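# Latch idle or paused thermal cyclers and set them Running

## Task

For each thermal cycler whose display reads Idle or Paused at the outset, bring its lid down gently by hand (never let it fall or slam) and latch it, then make that cycler read Running. A paused run must be resumed, not restarted. On these cyclers, never halt a run with the STOP key or by lifting the lid handle while it runs. Any cycler reading Running or Complete at the outset must not be started, paused, stopped or have its status altered in any way, and its lid and plate stay untouched. The cyclers are loose on the table: each must finish within about a finger's width of its starting spot, upright, with almost no rotation. Every plate must remain flat in its block. The result must hold with no help from the robot; at the end open the grippers and move both arms away.

## Robot and tools

Robot: two arms, left_arm and right_arm, each ending in a parallel two-finger gripper. The spare arm may be parked out of the way. Fingers point along the gripper's own +z axis and close along its y axis. The reported end_effector_position is the spot between the finger pads, roughly 1 cm short of the tips.

World frame (used by every state line and the cameras): origin on the table top midway between the arms, +x out over the table, +z up, left_arm on the +y side. The arm names do not indicate which side of an image they appear on. Each state line gives, per arm, a position in metres and a quaternion in wxyz order; at long reach the printed position may be off from the real one.

The 14-number row: always 14 plain numbers, each in [-1, 1], even when only one arm moves. First seven are left_arm: dx, dy, dz, rx, ry, rz, opening; next seven are right_arm in the same order. dx..rz are an offset, not a pose: they are expressed in that gripper's own axes and measured from the gripper's pose in the most recent result that reported it (before any such result in the scene, and for the second and later calls in one reply, from where the hand is when the action begins). Scale: 1.0 equals 0.6 m of travel or 180 degrees of turn; rx, ry, rz form a single rotation vector. Opening is absolute: +1 fully open (0.094 m), -1 closed. A zero offset is not a pause; it drives the hand back to its reference pose.

Tools:
- execute_actions {"actions": [...], "pictures": bool}. The list holds at most one item. Empty list: just returns the current state. {"rows": [[14 numbers], ...], "steps": n}: up to 15 rows, n up to 15 (default 15), each step 1/30 s; every row is counted from the same reference pose, not from the row before, and the last row repeats if steps exceed rows. {"steps": n} with no rows is a wait of up to 300 steps counted from the previous result, reply time included. A refused call does nothing.
- move {"target": [14 numbers], "speed": m/s}. Target is one row laid out as above (offsets from the last reported pose). Each gripper travels in a straight line; both finish together in 0.5 to 10 s, and are cut off at 10 s. speed ranges 0.002 to 0.5, default 0.25; turning is capped at twice that in rad/s. Openings are sent at the start. Paths ignore obstacles and the other arm, and the hand may overshoot speed, lag or stray, most when the arm is near full extension. Faster moves strike harder, and aiming further beyond a contact pushes harder. The result adds a move: line with the ending (done, off_target, moving, held, fault) and active limits (paced = pose clipped; held = a check blocked some steps, after which the arm may lurch quickly), plus each hand's distance from its target.
- wait {"seconds": 0 to 10}: lets time pass with nothing new sent.
- zoom_image {"camera", "region": [x0, y0, x1, y1]} in pixels of that camera's latest image, origin top-left, at most 504x504. Cameras: cam_head_left, cam_head_right, cam_high, cam_low (672x504), cam_left_wrist, cam_right_wrist (504x504).
- finished_scene {"scene": number}: ends the current scene permanently and reports whether the job succeeded.

Control behaviour: each step the commanded pose is clipped to within 70 mm and 16 degrees of the measured pose; position wins over orientation when both cannot be met. After an action the arm only continues to its last clipped pose, so check the result and send the remainder. Arms tend to finish a centimetre or more low; to hold an arm steady, send the offset back to the wanted pose in the first call of a reply and zeros afterwards, raising the aim if it still sags. Very small commands (a few mm) may not move the hand. Because offsets come from the measured pose, repeating a small push against something rigid adds no force, but against something that yields it keeps advancing.

Results: the state line per arm; grip_measured, the finger opening on the command scale (the last Joint positions value is metres), possibly off by about 1 mm. To hold something, command roughly 0.03 below grip_measured; less for a lighter grip. Pads exert about 50-62 N max, less on thin parts. HELD marks steps not sent; a pose unreachable line names an arm whose command was altered by the clearance check; a Hand target line shows where the controller is driving each hand; FAULT and OVER-TEMPERATURE FAULT lines report arm stops. MOTOR HOT appears from 85 °C; at 100 °C that arm drops. Joint limits (rad): waist ±2.880, shoulder 0 to 3.142, elbow 0 to 3.019, wrist pitch -1.693 to 1.571, wrist yaw ±1.571, wrist roll ±2.094. Camera calibration is given per camera (K, distortion, T_world_to_cam) and may be slightly off.

Task specifics: a lid counts as latched only when it is fully closed and its handle rests fully down on its stop. If a closed lid is not latched, flip the handle all the way up (the lid may rise) and then down onto the stop while keeping hold. START and the RESUME soft key work only with the lid latched.

Avoid: dropping or slamming lids, shoving or tipping cyclers, knocking anything off the table, hard pushes, letting the arms collide or press each other, long loaded holds that overheat motors, and touching cyclers that began Running or Complete.

Each tool is called after ">>>" by a JSON object that holds its "api" and its "payload".

## Session

>>> {"api": "execute_actions", "payload": {"actions": []}}

Scene clock: 0.00 s of 7800.00 s.
left_arm: end_effector_position=(+0.6142, +0.4697, +0.1805) grip_measured=+1.000 end_effector_quat_wxyz=(+0.440, +0.099, +0.696, +0.558) | right_arm: end_effector_position=(+0.7226, -0.8559, +0.1597) grip_measured=+1.000 end_effector_quat_wxyz=(+0.445, +0.419, +0.567, +0.552)
Joint positions: left_arm=[ 0.135  1.802  0.874  0.941 -0.533  1.051  0.094] | right_arm=[-0.889  2.522  2.154  0.381 -1.108  1.54   0.094]
Joint velocities: left_arm=[-0.005  0.005  0.002  0.007  0.051 -0.081  0.   ] | right_arm=[ 0.005  0.005 -0.007  0.002 -0.022 -0.007  0.   ]
Hand target (left_arm): +0.620, +0.471, +0.197; +0.452, +0.091, +0.686, +0.563
Hand target (right_arm): +0.725, -0.859, +0.167; +0.453, +0.411, +0.568, +0.550

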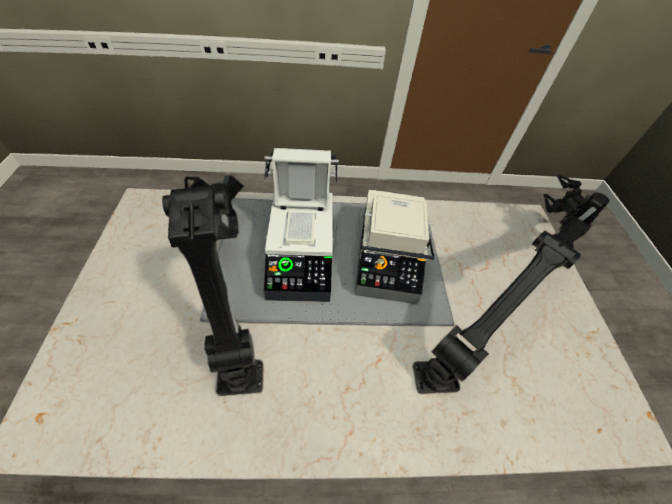

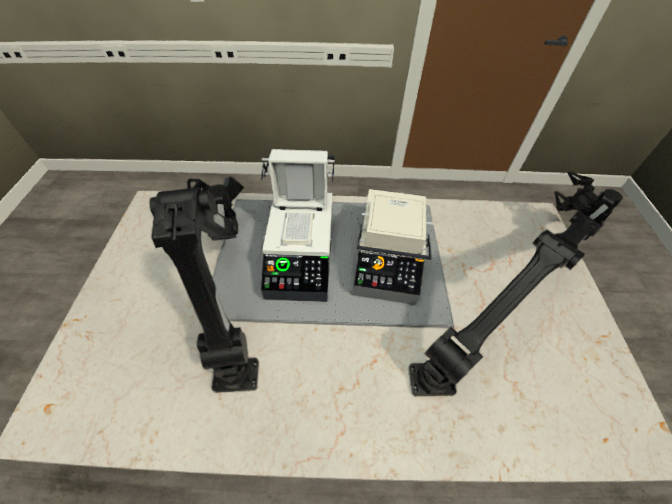

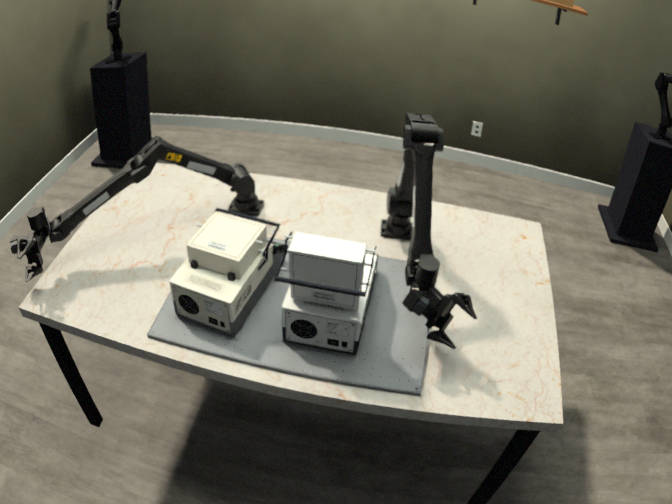

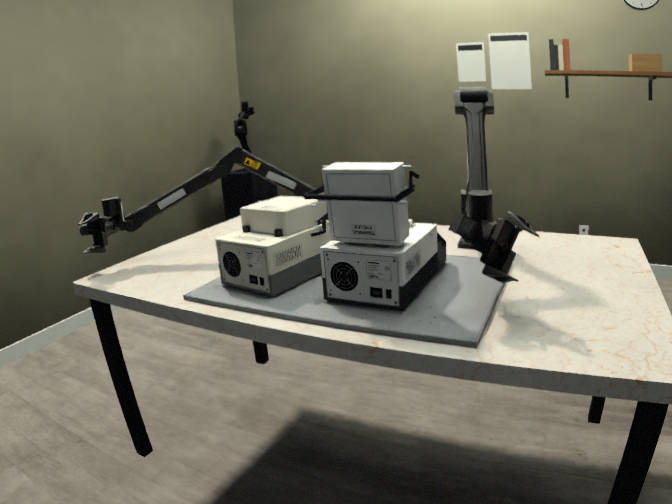

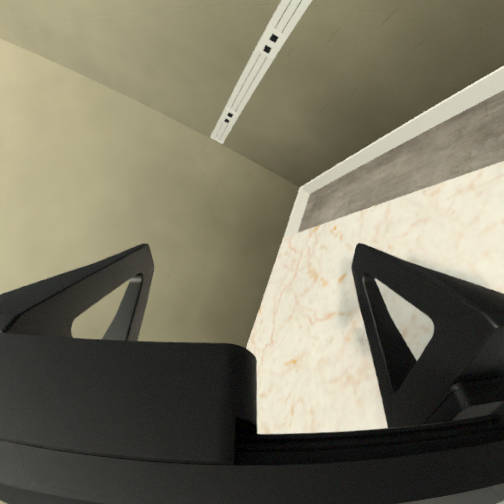

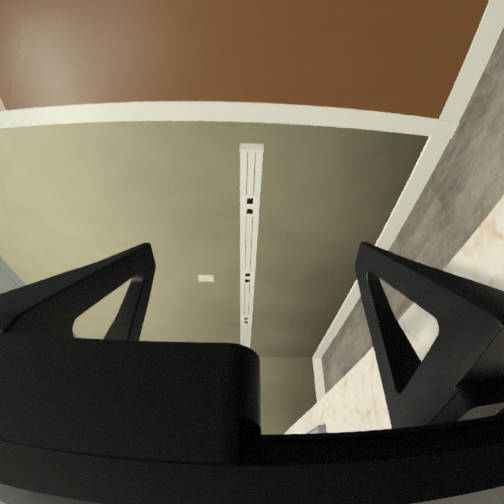

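>>> {"api": "zoom_image", "payload": {"camera": "cam_head_left", "region": [250, 140, 450, 310]}}

>>> {"api": "zoom_image", "payload": {"camera": "cam_high", "region": [150, 190, 410, 370]}}

Region (250, 140, 450, 310) of cam_head_left's 672x504 image, scaled by 2.520, with more detail than that image has; it fills the top 428 rows of this view, and the rest is white.

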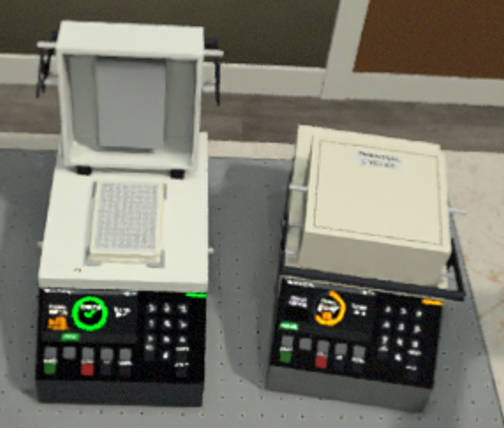

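Region (150, 190, 410, 370) of cam_high's 672x504 image, scaled by 1.938, with more detail than that image has; it fills the top 349 rows of this view, and the rest is white.

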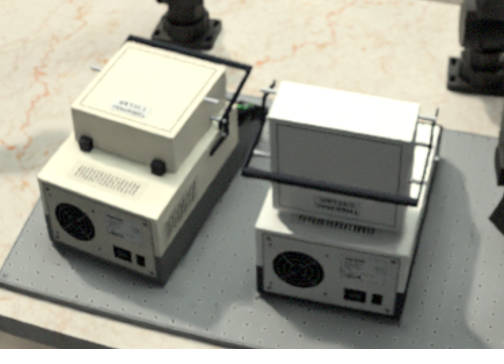

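>>> {"api": "move", "payload": {"target": [0,0,0,0,0,0,1,0.71,0.18,-0.707,0,-0.082,0,1]}}

Scene clock: 30.87 s of 7800.00 s.
left_arm: end_effector_position=(+0.6142, +0.4697, +0.1805) grip_measured=+1.000 end_effector_quat_wxyz=(+0.440, +0.099, +0.696, +0.558) | right_arm: end_effector_position=(+0.1973, -0.5563, +0.2451) grip_measured=+1.000 end_effector_quat_wxyz=(+0.528, +0.488, +0.510, +0.472)
Joint positions: left_arm=[ 0.135  1.802  0.874  0.941 -0.533  1.051  0.094] | right_arm=[-1.622  1.083  0.319  0.929 -1.55   1.657  0.094]
Joint velocities: left_arm=[ 0.005  0.005 -0.007 -0.002  0.022  0.066  0.   ] | right_arm=[-0.005 -0.015 -0.002 -0.007  0.022  0.007  0.   ]
Hand target (left_arm): +0.614, +0.470, +0.180; +0.440, +0.099, +0.696, +0.558
Hand target (right_arm): +0.197, -0.555, +0.242; +0.518, +0.498, +0.501, +0.483
Off the commanded pose (left_arm): 0.000 m, 0 deg.
Off the commanded pose (right_arm): 0.011 m, 3 deg.
joint sent to its limit (right arm) — the command would take joint 5 (wrist yaw) past its lower limit, so that joint was sent only as far as its limit.
After step 90, 25.00 s passed at rest.
move: off_target (right_arm)
camera_calibration (this result's frames):
cam_right_wrist: T_world_to_cam=[[-0.00712569, -0.091972, -0.995736, 0.196604], [-0.548621, 0.832878, -0.0730034, 0.59332], [0.836041, 0.545762, -0.0563926, 0.272762], [0, 0, 0, 1]] pos_world=[0.098869, -0.624944, 0.254462]

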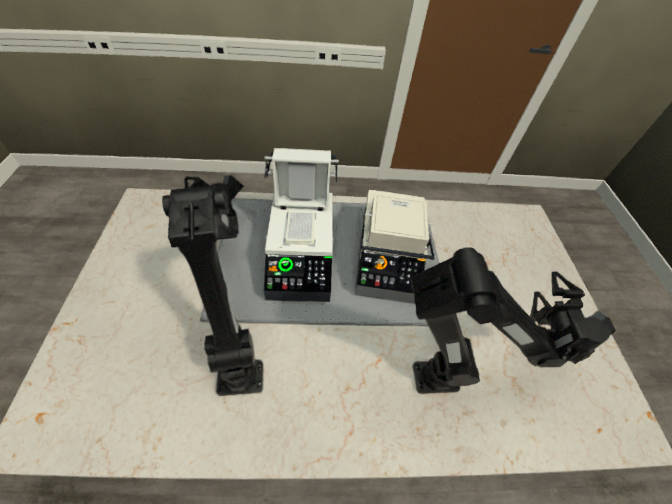

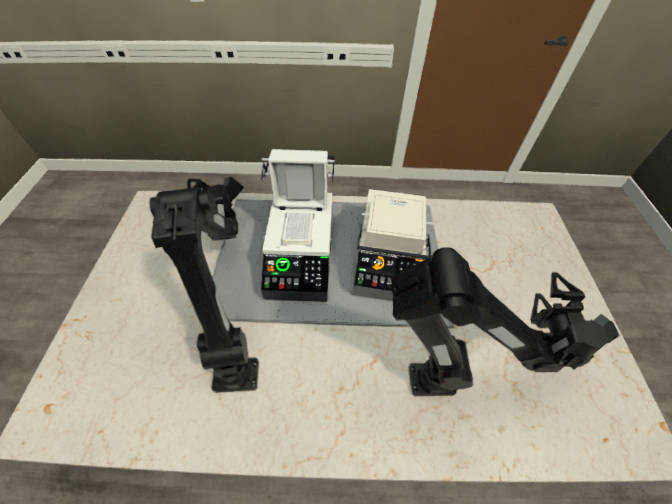

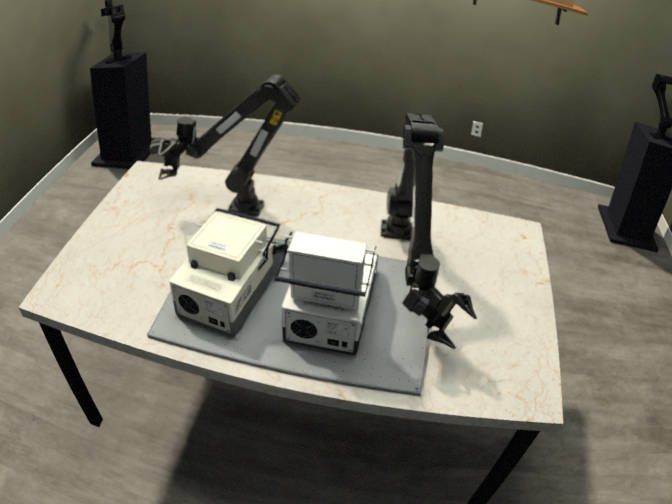

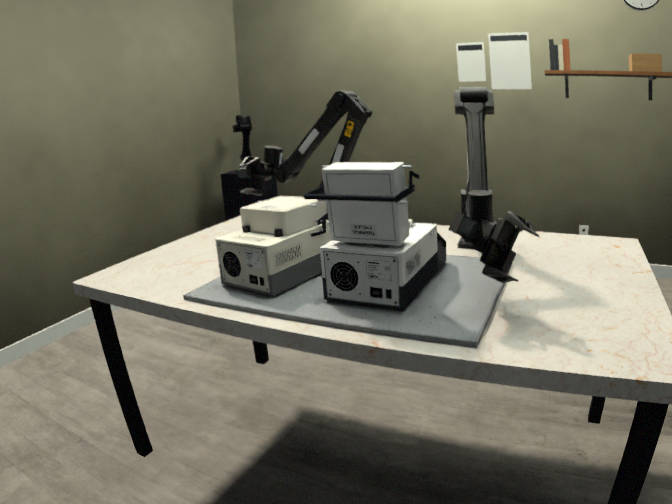

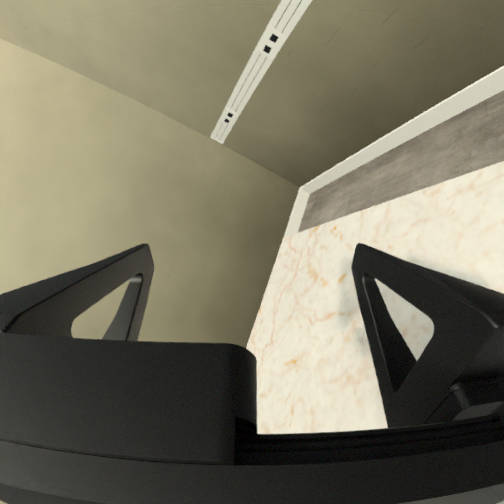

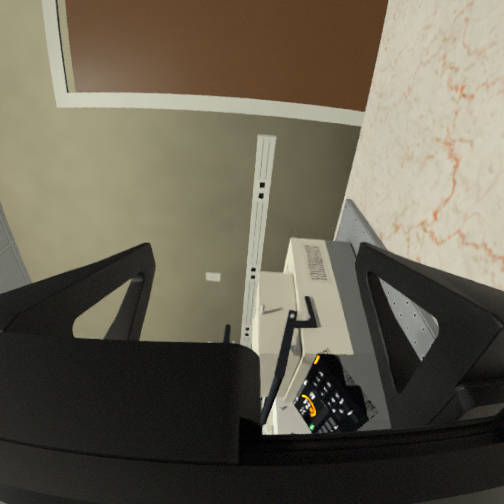

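>>> {"api": "move", "payload": {"target": [0,0,0,0,0,0,1,0.56,0.24,0.02,0.4,0,0,1]}}

>>> {"api": "zoom_image", "payload": {"camera": "cam_right_wrist", "region": [100, 0, 500, 400]}}

Scene clock: 46.67 s of 7800.00 s.
left_arm: end_effector_position=(+0.6142, +0.4697, +0.1805) grip_measured=+1.000 end_effector_quat_wxyz=(+0.440, +0.099, +0.696, +0.558) | right_arm: end_effector_position=(+0.2176, -0.2076, +0.3440) grip_measured=+1.000 end_effector_quat_wxyz=(+0.135, +0.668, +0.723, +0.112)
Joint positions: left_arm=[ 0.135  1.802  0.874  0.941 -0.533  1.051  0.094] | right_arm=[ 0.589  0.728  1.113 -1.677  0.218  2.088  0.094]
Joint velocities: left_arm=[ 0.015 -0.005 -0.017 -0.012  0.037 -0.051  0.   ] | right_arm=[-0.015 -0.015  0.007 -0.022 -0.007 -0.007  0.   ]
Hand target (left_arm): +0.614, +0.470, +0.180; +0.440, +0.099, +0.696, +0.558
Hand target (right_arm): +0.217, -0.209, +0.357; +0.134, +0.677, +0.713, +0.121
Off the commanded pose (left_arm): 0.000 m, 0 deg.
Off the commanded pose (right_arm): 0.019 m, 7 deg.
joint sent to its limit (right arm) — the command would take joint 4 (wrist pitch) past its lower limit and joint 6 (wrist roll) past its upper limit, so those joints were sent only as far as their limits.
After step 90, 8.67 s passed at rest.
move: off_target (right_arm); limits=paced
camera_calibration (this result's frames):
cam_right_wrist: T_world_to_cam=[[-0.937594, -0.0962952, -0.334132, 0.301283], [-0.263551, 0.823628, 0.502173, 0.0593832], [0.226843, 0.558896, -0.797608, 0.461337], [0, 0, 0, 1]] pos_world=[0.193481, -0.277737, 0.438814]

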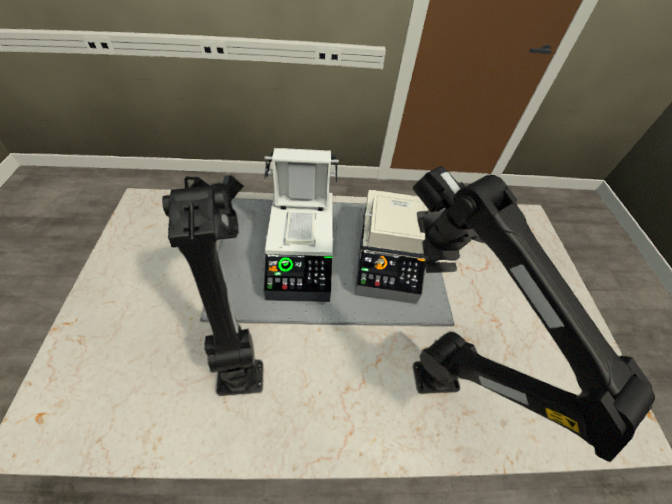

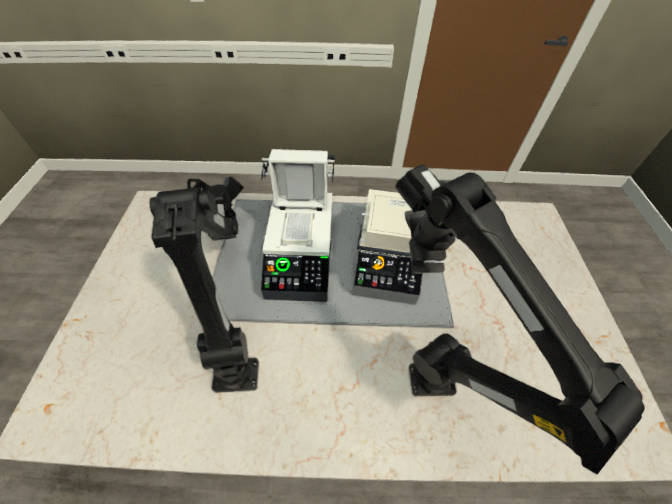

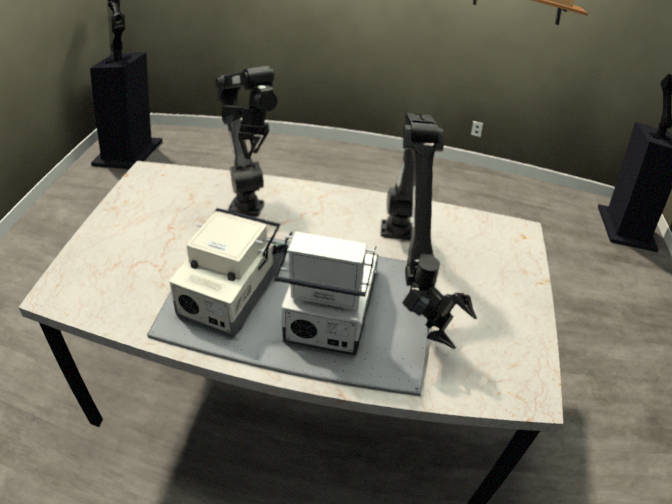

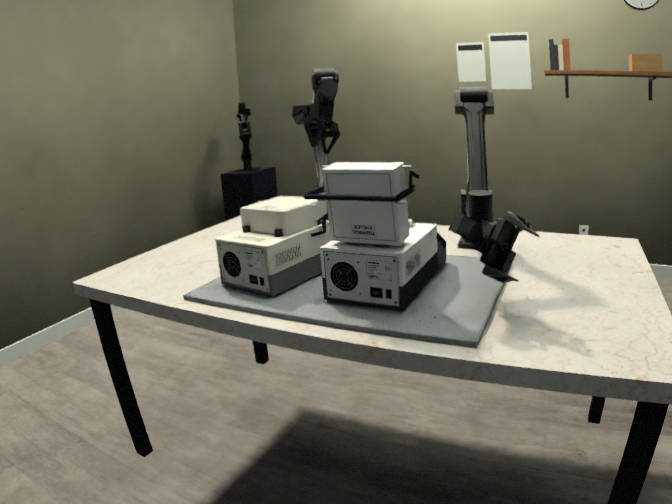

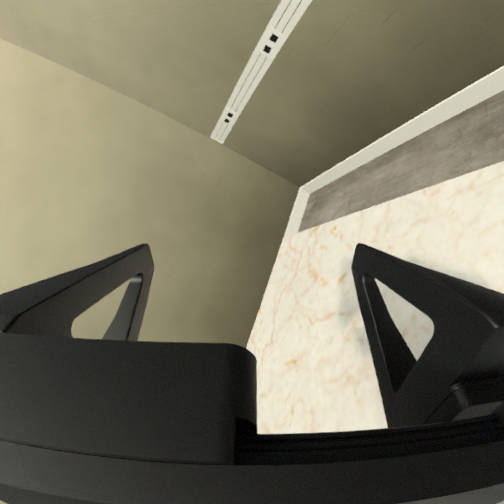

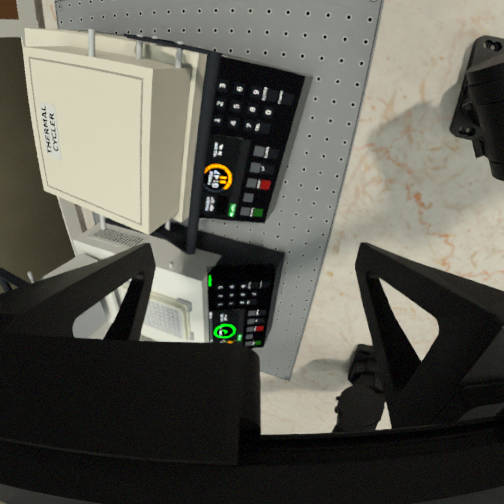

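Region (100, 0, 500, 400) of cam_right_wrist's 504x504 image, scaled by 1.260, with more detail than that image has.

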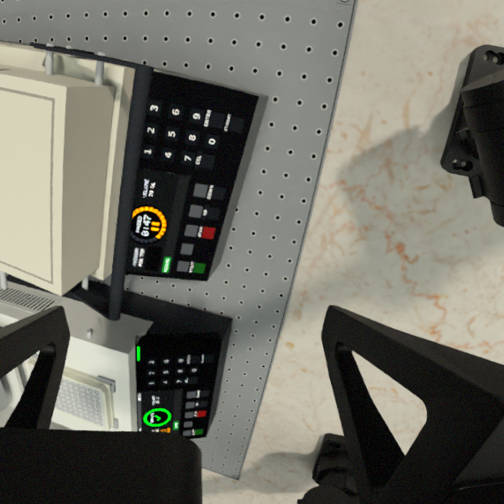

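>>> {"api": "move", "payload": {"target": [0,0,0,0,0,0,1,0.007,0.087,0.17,0,0,0,1], "speed": 0.1}}

Scene clock: 62.33 s of 7800.00 s.
left_arm: end_effector_position=(+0.6142, +0.4697, +0.1805) grip_measured=+1.000 end_effector_quat_wxyz=(+0.440, +0.099, +0.696, +0.558) | right_arm: end_effector_position=(+0.2948, -0.2000, +0.2658) grip_measured=+1.000 end_effector_quat_wxyz=(+0.132, +0.672, +0.721, +0.104)
Joint positions: left_arm=[ 0.135  1.802  0.874  0.941 -0.533  1.051  0.094] | right_arm=[ 0.419  0.873  0.963 -1.37   0.171  1.932  0.094]
Joint velocities: left_arm=[-0.005 -0.015  0.017  0.002  0.007 -0.037  0.   ] | right_arm=[-0.005  0.005 -0.002  0.002 -0.037  0.007  0.   ]
Hand target (left_arm): +0.614, +0.470, +0.180; +0.440, +0.099, +0.696, +0.558
Hand target (right_arm): +0.300, -0.199, +0.265; +0.134, +0.668, +0.723, +0.110
Off the commanded pose (left_arm): 0.000 m, 0 deg.
Off the commanded pose (right_arm): 0.007 m, 1 deg.
After step 90, 11.17 s passed at rest.
move: done
camera_calibration (this result's frames):
cam_right_wrist: T_world_to_cam=[[-0.943581, -0.0886958, -0.319041, 0.347509], [-0.247373, 0.8293, 0.501068, 0.109389], [0.220138, 0.55172, -0.804453, 0.379565], [0, 0, 0, 1]] pos_world=[0.271406, -0.269308, 0.3614]

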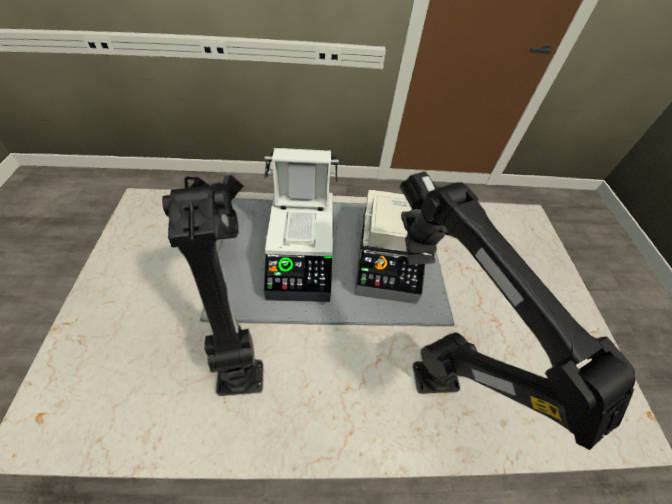

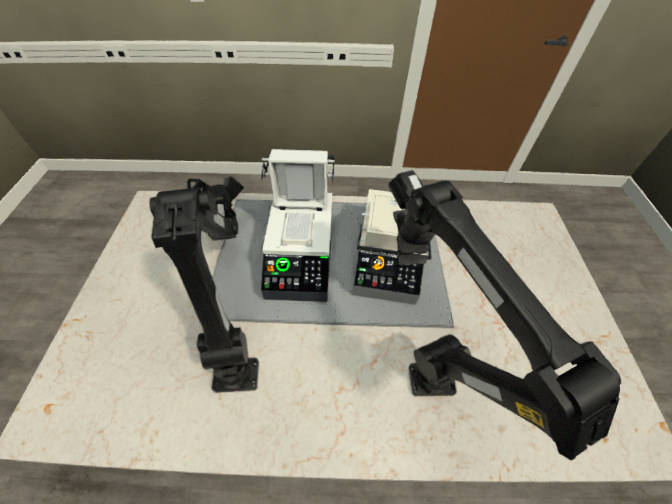

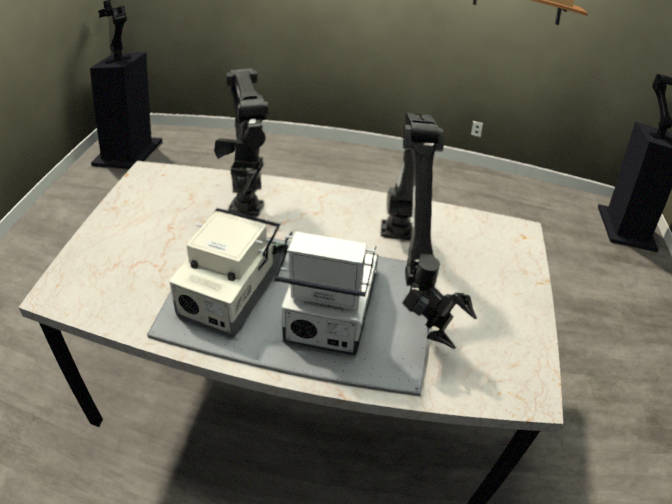

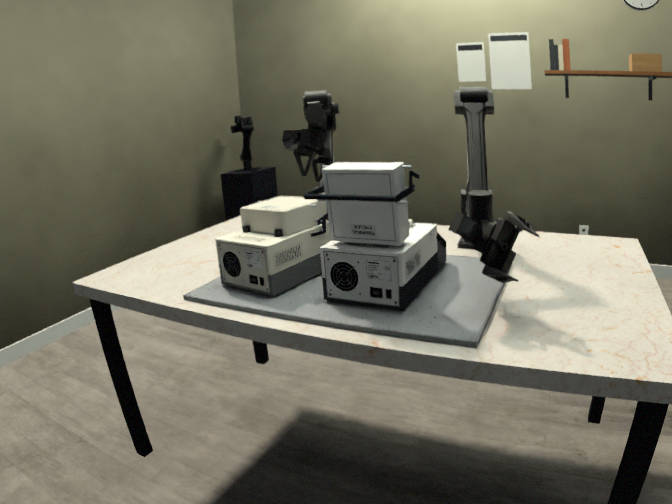

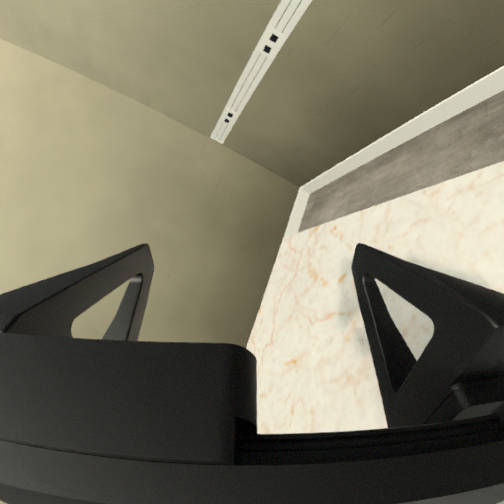

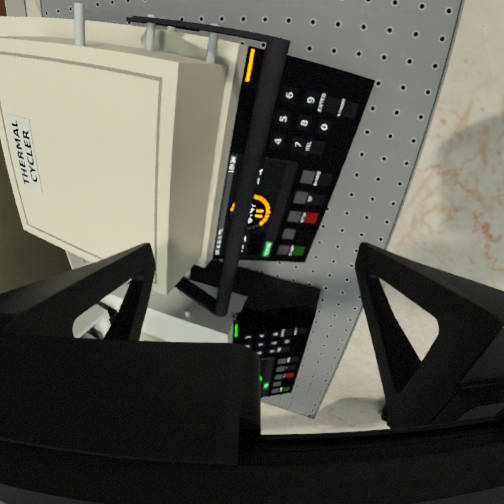

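>>> {"api": "move", "payload": {"target": [0,0,0,0,0,0,1,0.003,0.01,0.115,0,0,0,1], "speed": 0.05}}

Scene clock: 72.97 s of 7800.00 s.
left_arm: end_effector_position=(+0.6142, +0.4697, +0.1805) grip_measured=+1.000 end_effector_quat_wxyz=(+0.440, +0.099, +0.696, +0.558) | right_arm: end_effector_position=(+0.3173, -0.1985, +0.2052) grip_measured=+1.000 end_effector_quat_wxyz=(+0.130, +0.675, +0.719, +0.100)
Joint positions: left_arm=[ 0.135  1.802  0.874  0.941 -0.533  1.051  0.094] | right_arm=[ 0.386  0.941  0.842 -1.184  0.162  1.907  0.094]
Joint velocities: left_arm=[ 0.015 -0.015 -0.002 -0.012  0.037 -0.007  0.   ] | right_arm=[-0.005 -0.015 -0.007  0.002 -0.051  0.007  0.   ]
Hand target (left_arm): +0.614, +0.470, +0.180; +0.440, +0.099, +0.696, +0.558
Hand target (right_arm): +0.322, -0.198, +0.202; +0.132, +0.672, +0.721, +0.103
Off the commanded pose (left_arm): 0.000 m, 0 deg.
Off the commanded pose (right_arm): 0.006 m, 1 deg.
After step 90, 5.93 s passed at rest.
move: done
camera_calibration (this result's frames):
cam_right_wrist: T_world_to_cam=[[-0.946696, -0.0829364, -0.311269, 0.350144], [-0.237564, 0.832352, 0.500752, 0.141642], [0.217555, 0.548006, -0.807687, 0.32581], [0, 0, 0, 1]] pos_world=[0.294248, -0.267402, 0.301214]

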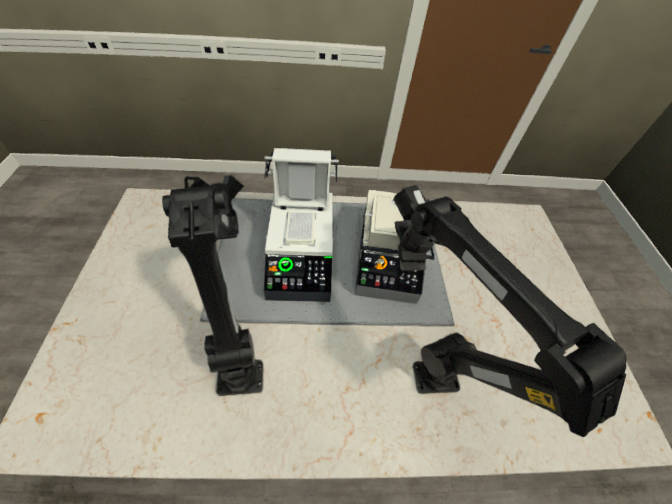

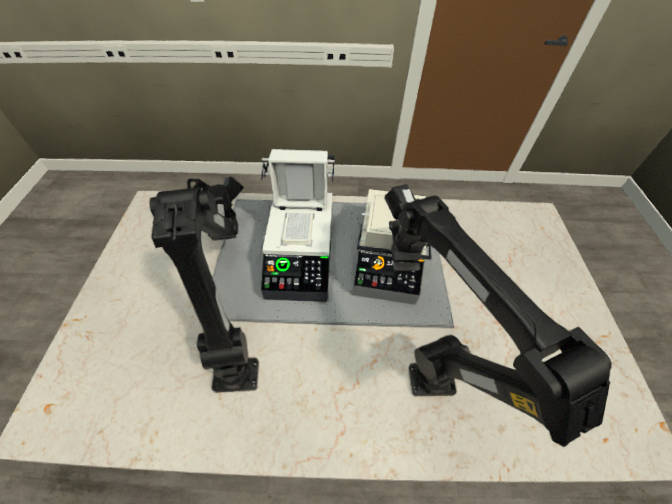

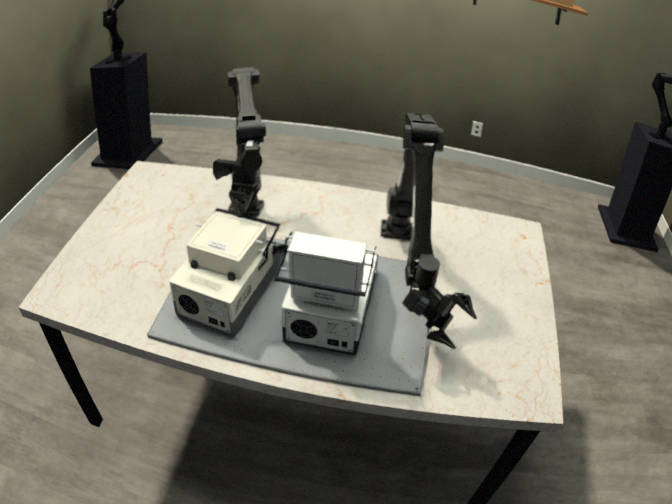

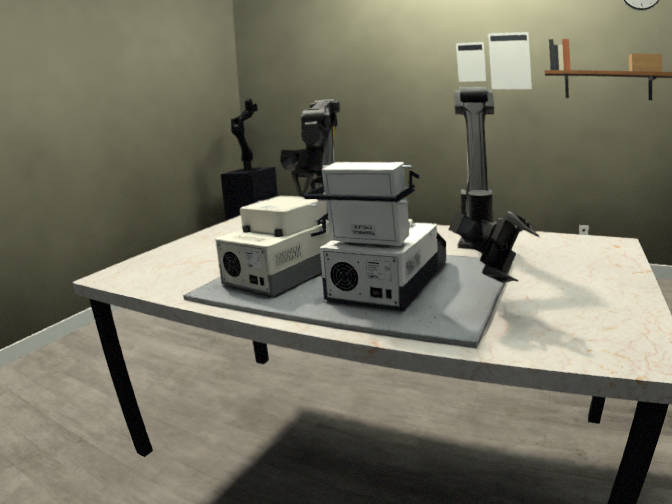

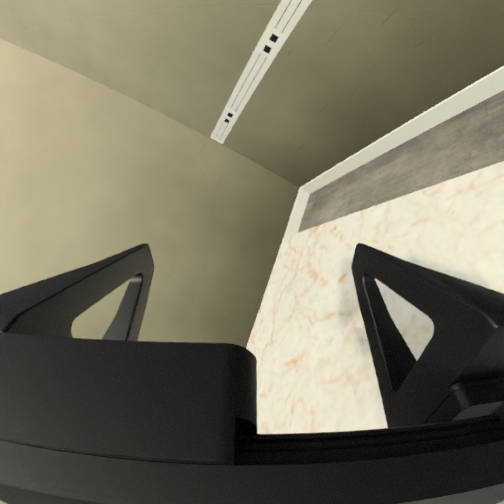

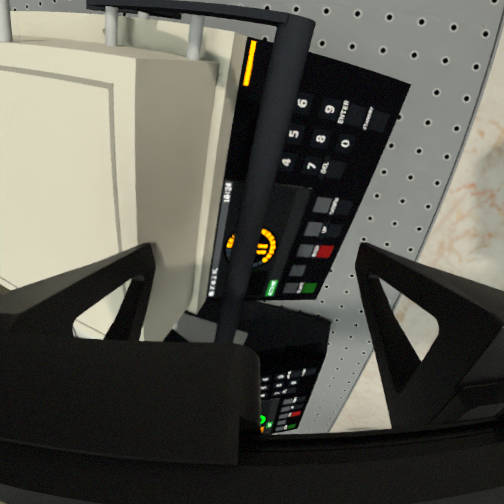

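>>> {"api": "move", "payload": {"target": [0,0,0,0,0,0,1,0,0,0.06,0,0,0,1], "speed": 0.04}}

Scene clock: 81.47 s of 7800.00 s.
left_arm: end_effector_position=(+0.6142, +0.4697, +0.1805) grip_measured=+1.000 end_effector_quat_wxyz=(+0.440, +0.099, +0.696, +0.558) | right_arm: end_effector_position=(+0.3180, -0.1987, +0.1724) grip_measured=+1.000 end_effector_quat_wxyz=(+0.123, +0.676, +0.721, +0.090)
Joint positions: left_arm=[ 0.135  1.802  0.874  0.941 -0.533  1.051  0.094] | right_arm=[ 0.38   0.974  0.778 -1.11   0.156  1.903  0.094]
Joint velocities: left_arm=[-0.015 -0.005 -0.002 -0.002  0.051 -0.007  0.   ] | right_arm=[-0.015  0.005  0.017 -0.012 -0.022  0.037  0.   ]
Hand target (left_arm): +0.614, +0.470, +0.180; +0.440, +0.099, +0.696, +0.558
Hand target (right_arm): +0.328, -0.199, +0.171; +0.130, +0.675, +0.719, +0.099
Off the commanded pose (left_arm): 0.000 m, 0 deg.
Off the commanded pose (right_arm): 0.011 m, 1 deg.
After step 90, 4.30 s passed at rest.
move: off_target (right_arm)
camera_calibration (this result's frames):
cam_right_wrist: T_world_to_cam=[[-0.953795, -0.0844343, -0.288349, 0.33859], [-0.225794, 0.834574, 0.502498, 0.154795], [0.19822, 0.544388, -0.815077, 0.305948], [0, 0, 0, 1]] pos_world=[0.297252, -0.267153, 0.269219]

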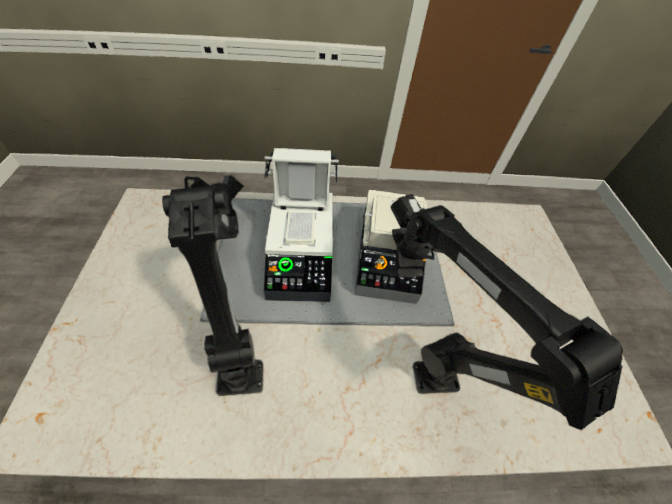

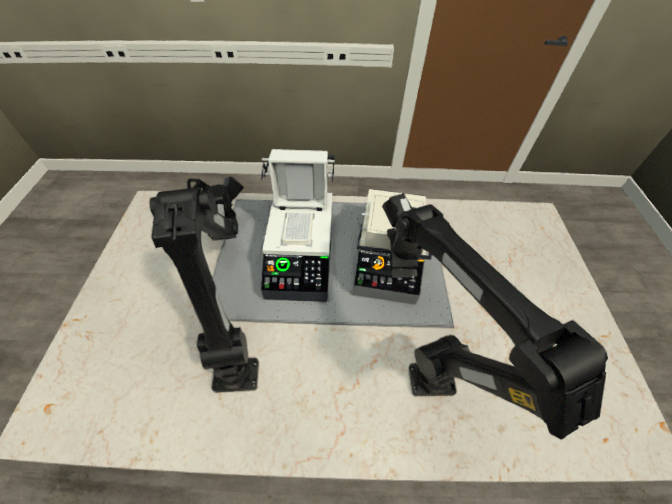

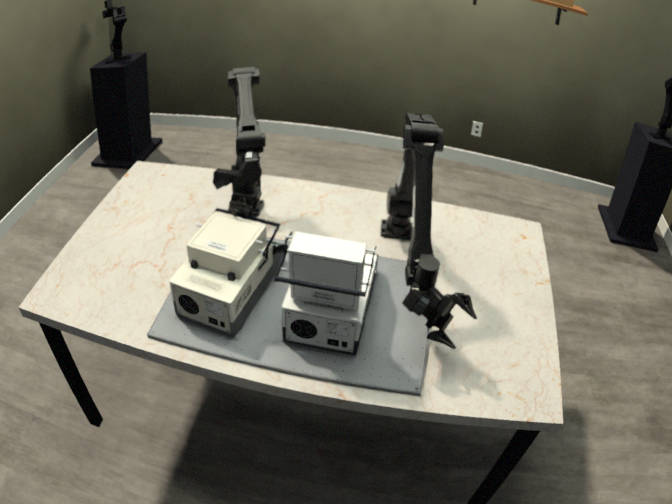

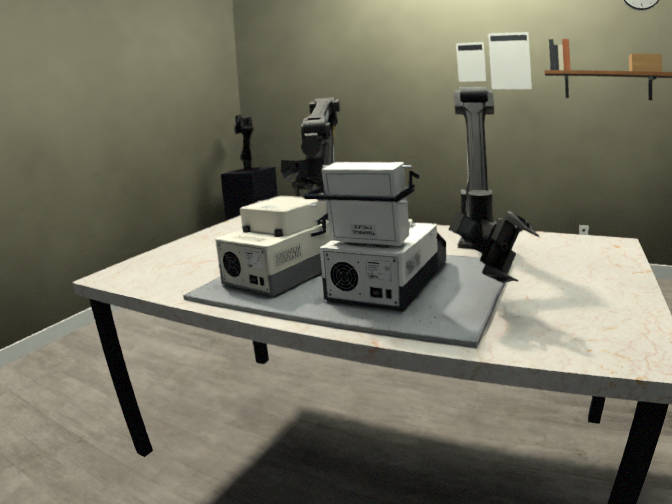

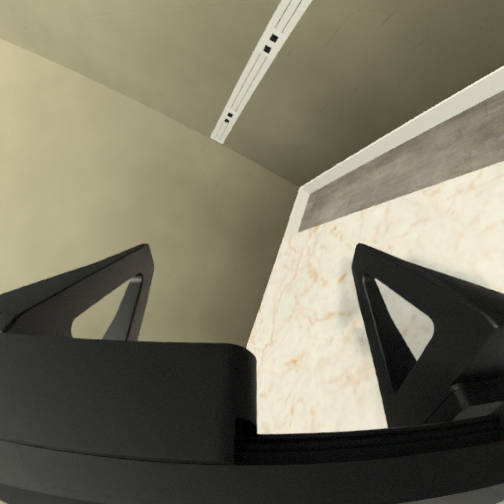

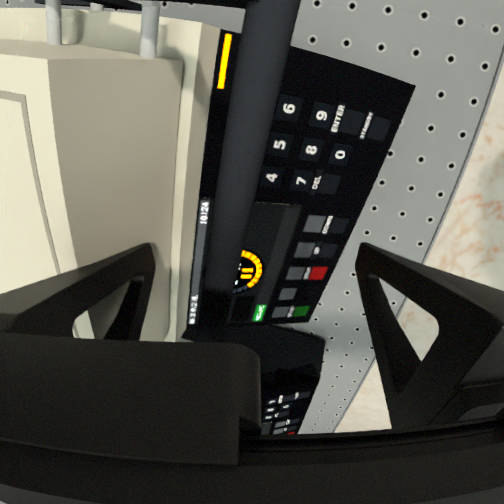

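>>> {"api": "move", "payload": {"target": [0,0,0,0,0,0,1,0,-0.015,0,0,0,0,-0.75], "speed": 0.03}}

Scene clock: 85.17 s of 7800.00 s.
left_arm: end_effector_position=(+0.6142, +0.4697, +0.1805) grip_measured=+1.000 end_effector_quat_wxyz=(+0.440, +0.099, +0.696, +0.558) | right_arm: end_effector_position=(+0.3310, -0.1978, +0.1764) grip_measured=-0.716 end_effector_quat_wxyz=(+0.135, +0.700, +0.693, +0.112)
Joint positions: left_arm=[ 0.135  1.802  0.874  0.941 -0.533  1.051  0.094] | right_arm=[ 0.374  0.979  0.783 -1.064  0.17   1.966  0.013]
Joint velocities: left_arm=[-0.005 -0.005  0.002  0.012  0.022 -0.037  0.   ] | right_arm=[ 0.015  0.005  0.012 -0.022 -0.007  0.022  0.001]
Hand target (left_arm): +0.614, +0.470, +0.180; +0.440, +0.099, +0.696, +0.558
Hand target (right_arm): +0.311, -0.200, +0.169; +0.123, +0.676, +0.721, +0.090
Off the commanded pose (left_arm): 0.000 m, 0 deg.
Off the commanded pose (right_arm): 0.023 m, 5 deg.
move: off_target (right_arm)
camera_calibration (this result's frames):
cam_right_wrist: T_world_to_cam=[[-0.941554, -0.00977891, -0.336721, 0.371405], [-0.192428, 0.836054, 0.513795, 0.142308], [0.276492, 0.54856, -0.789071, 0.276479], [0, 0, 0, 1]] pos_world=[0.300638, -0.267011, 0.270104]

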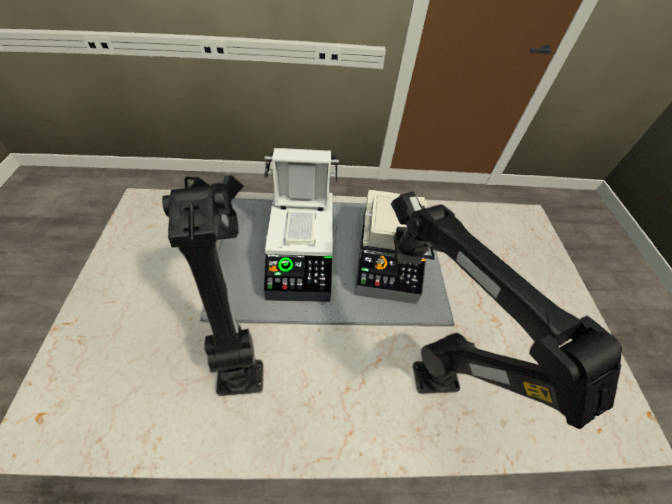

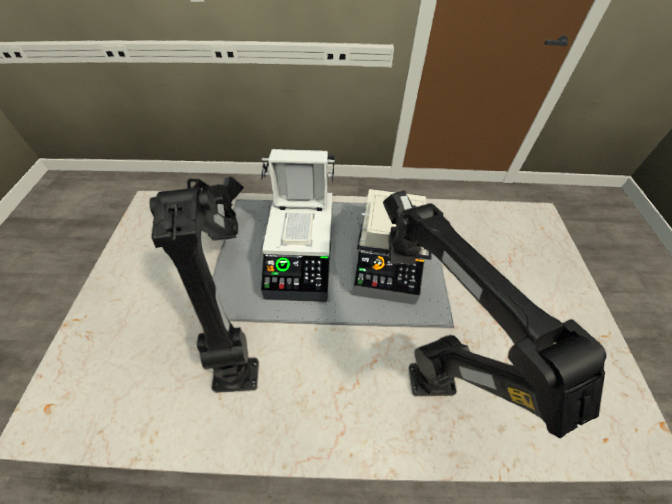

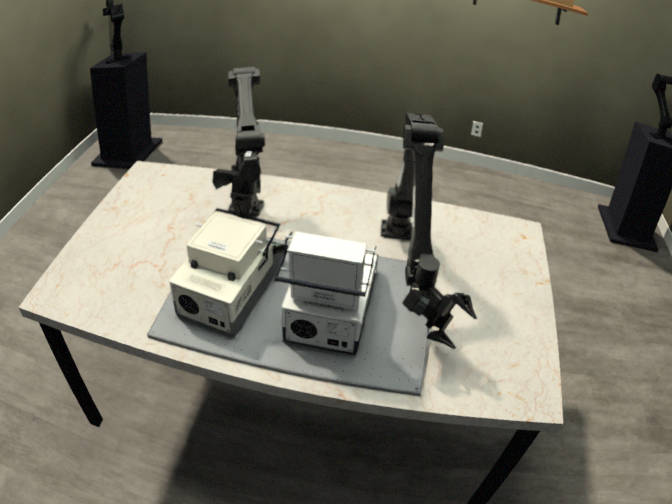

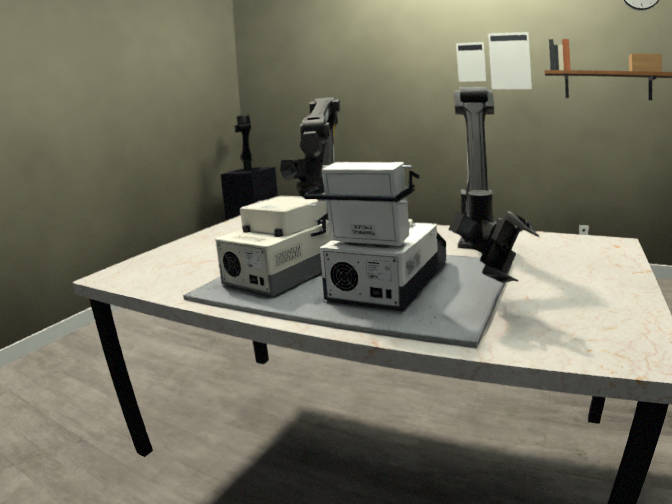

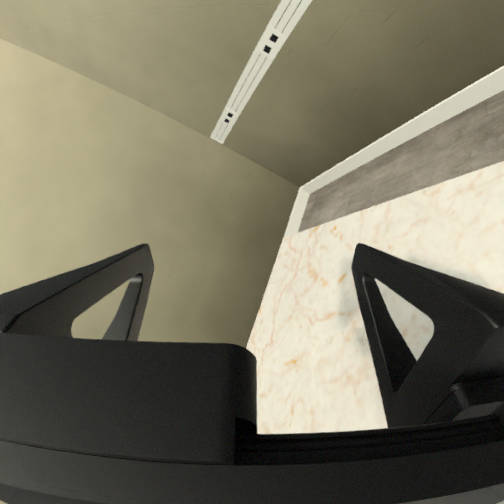

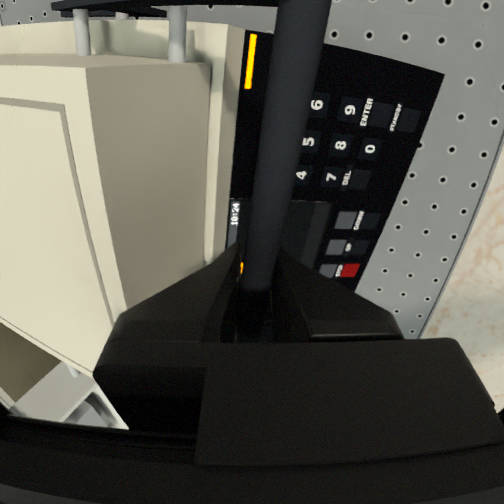

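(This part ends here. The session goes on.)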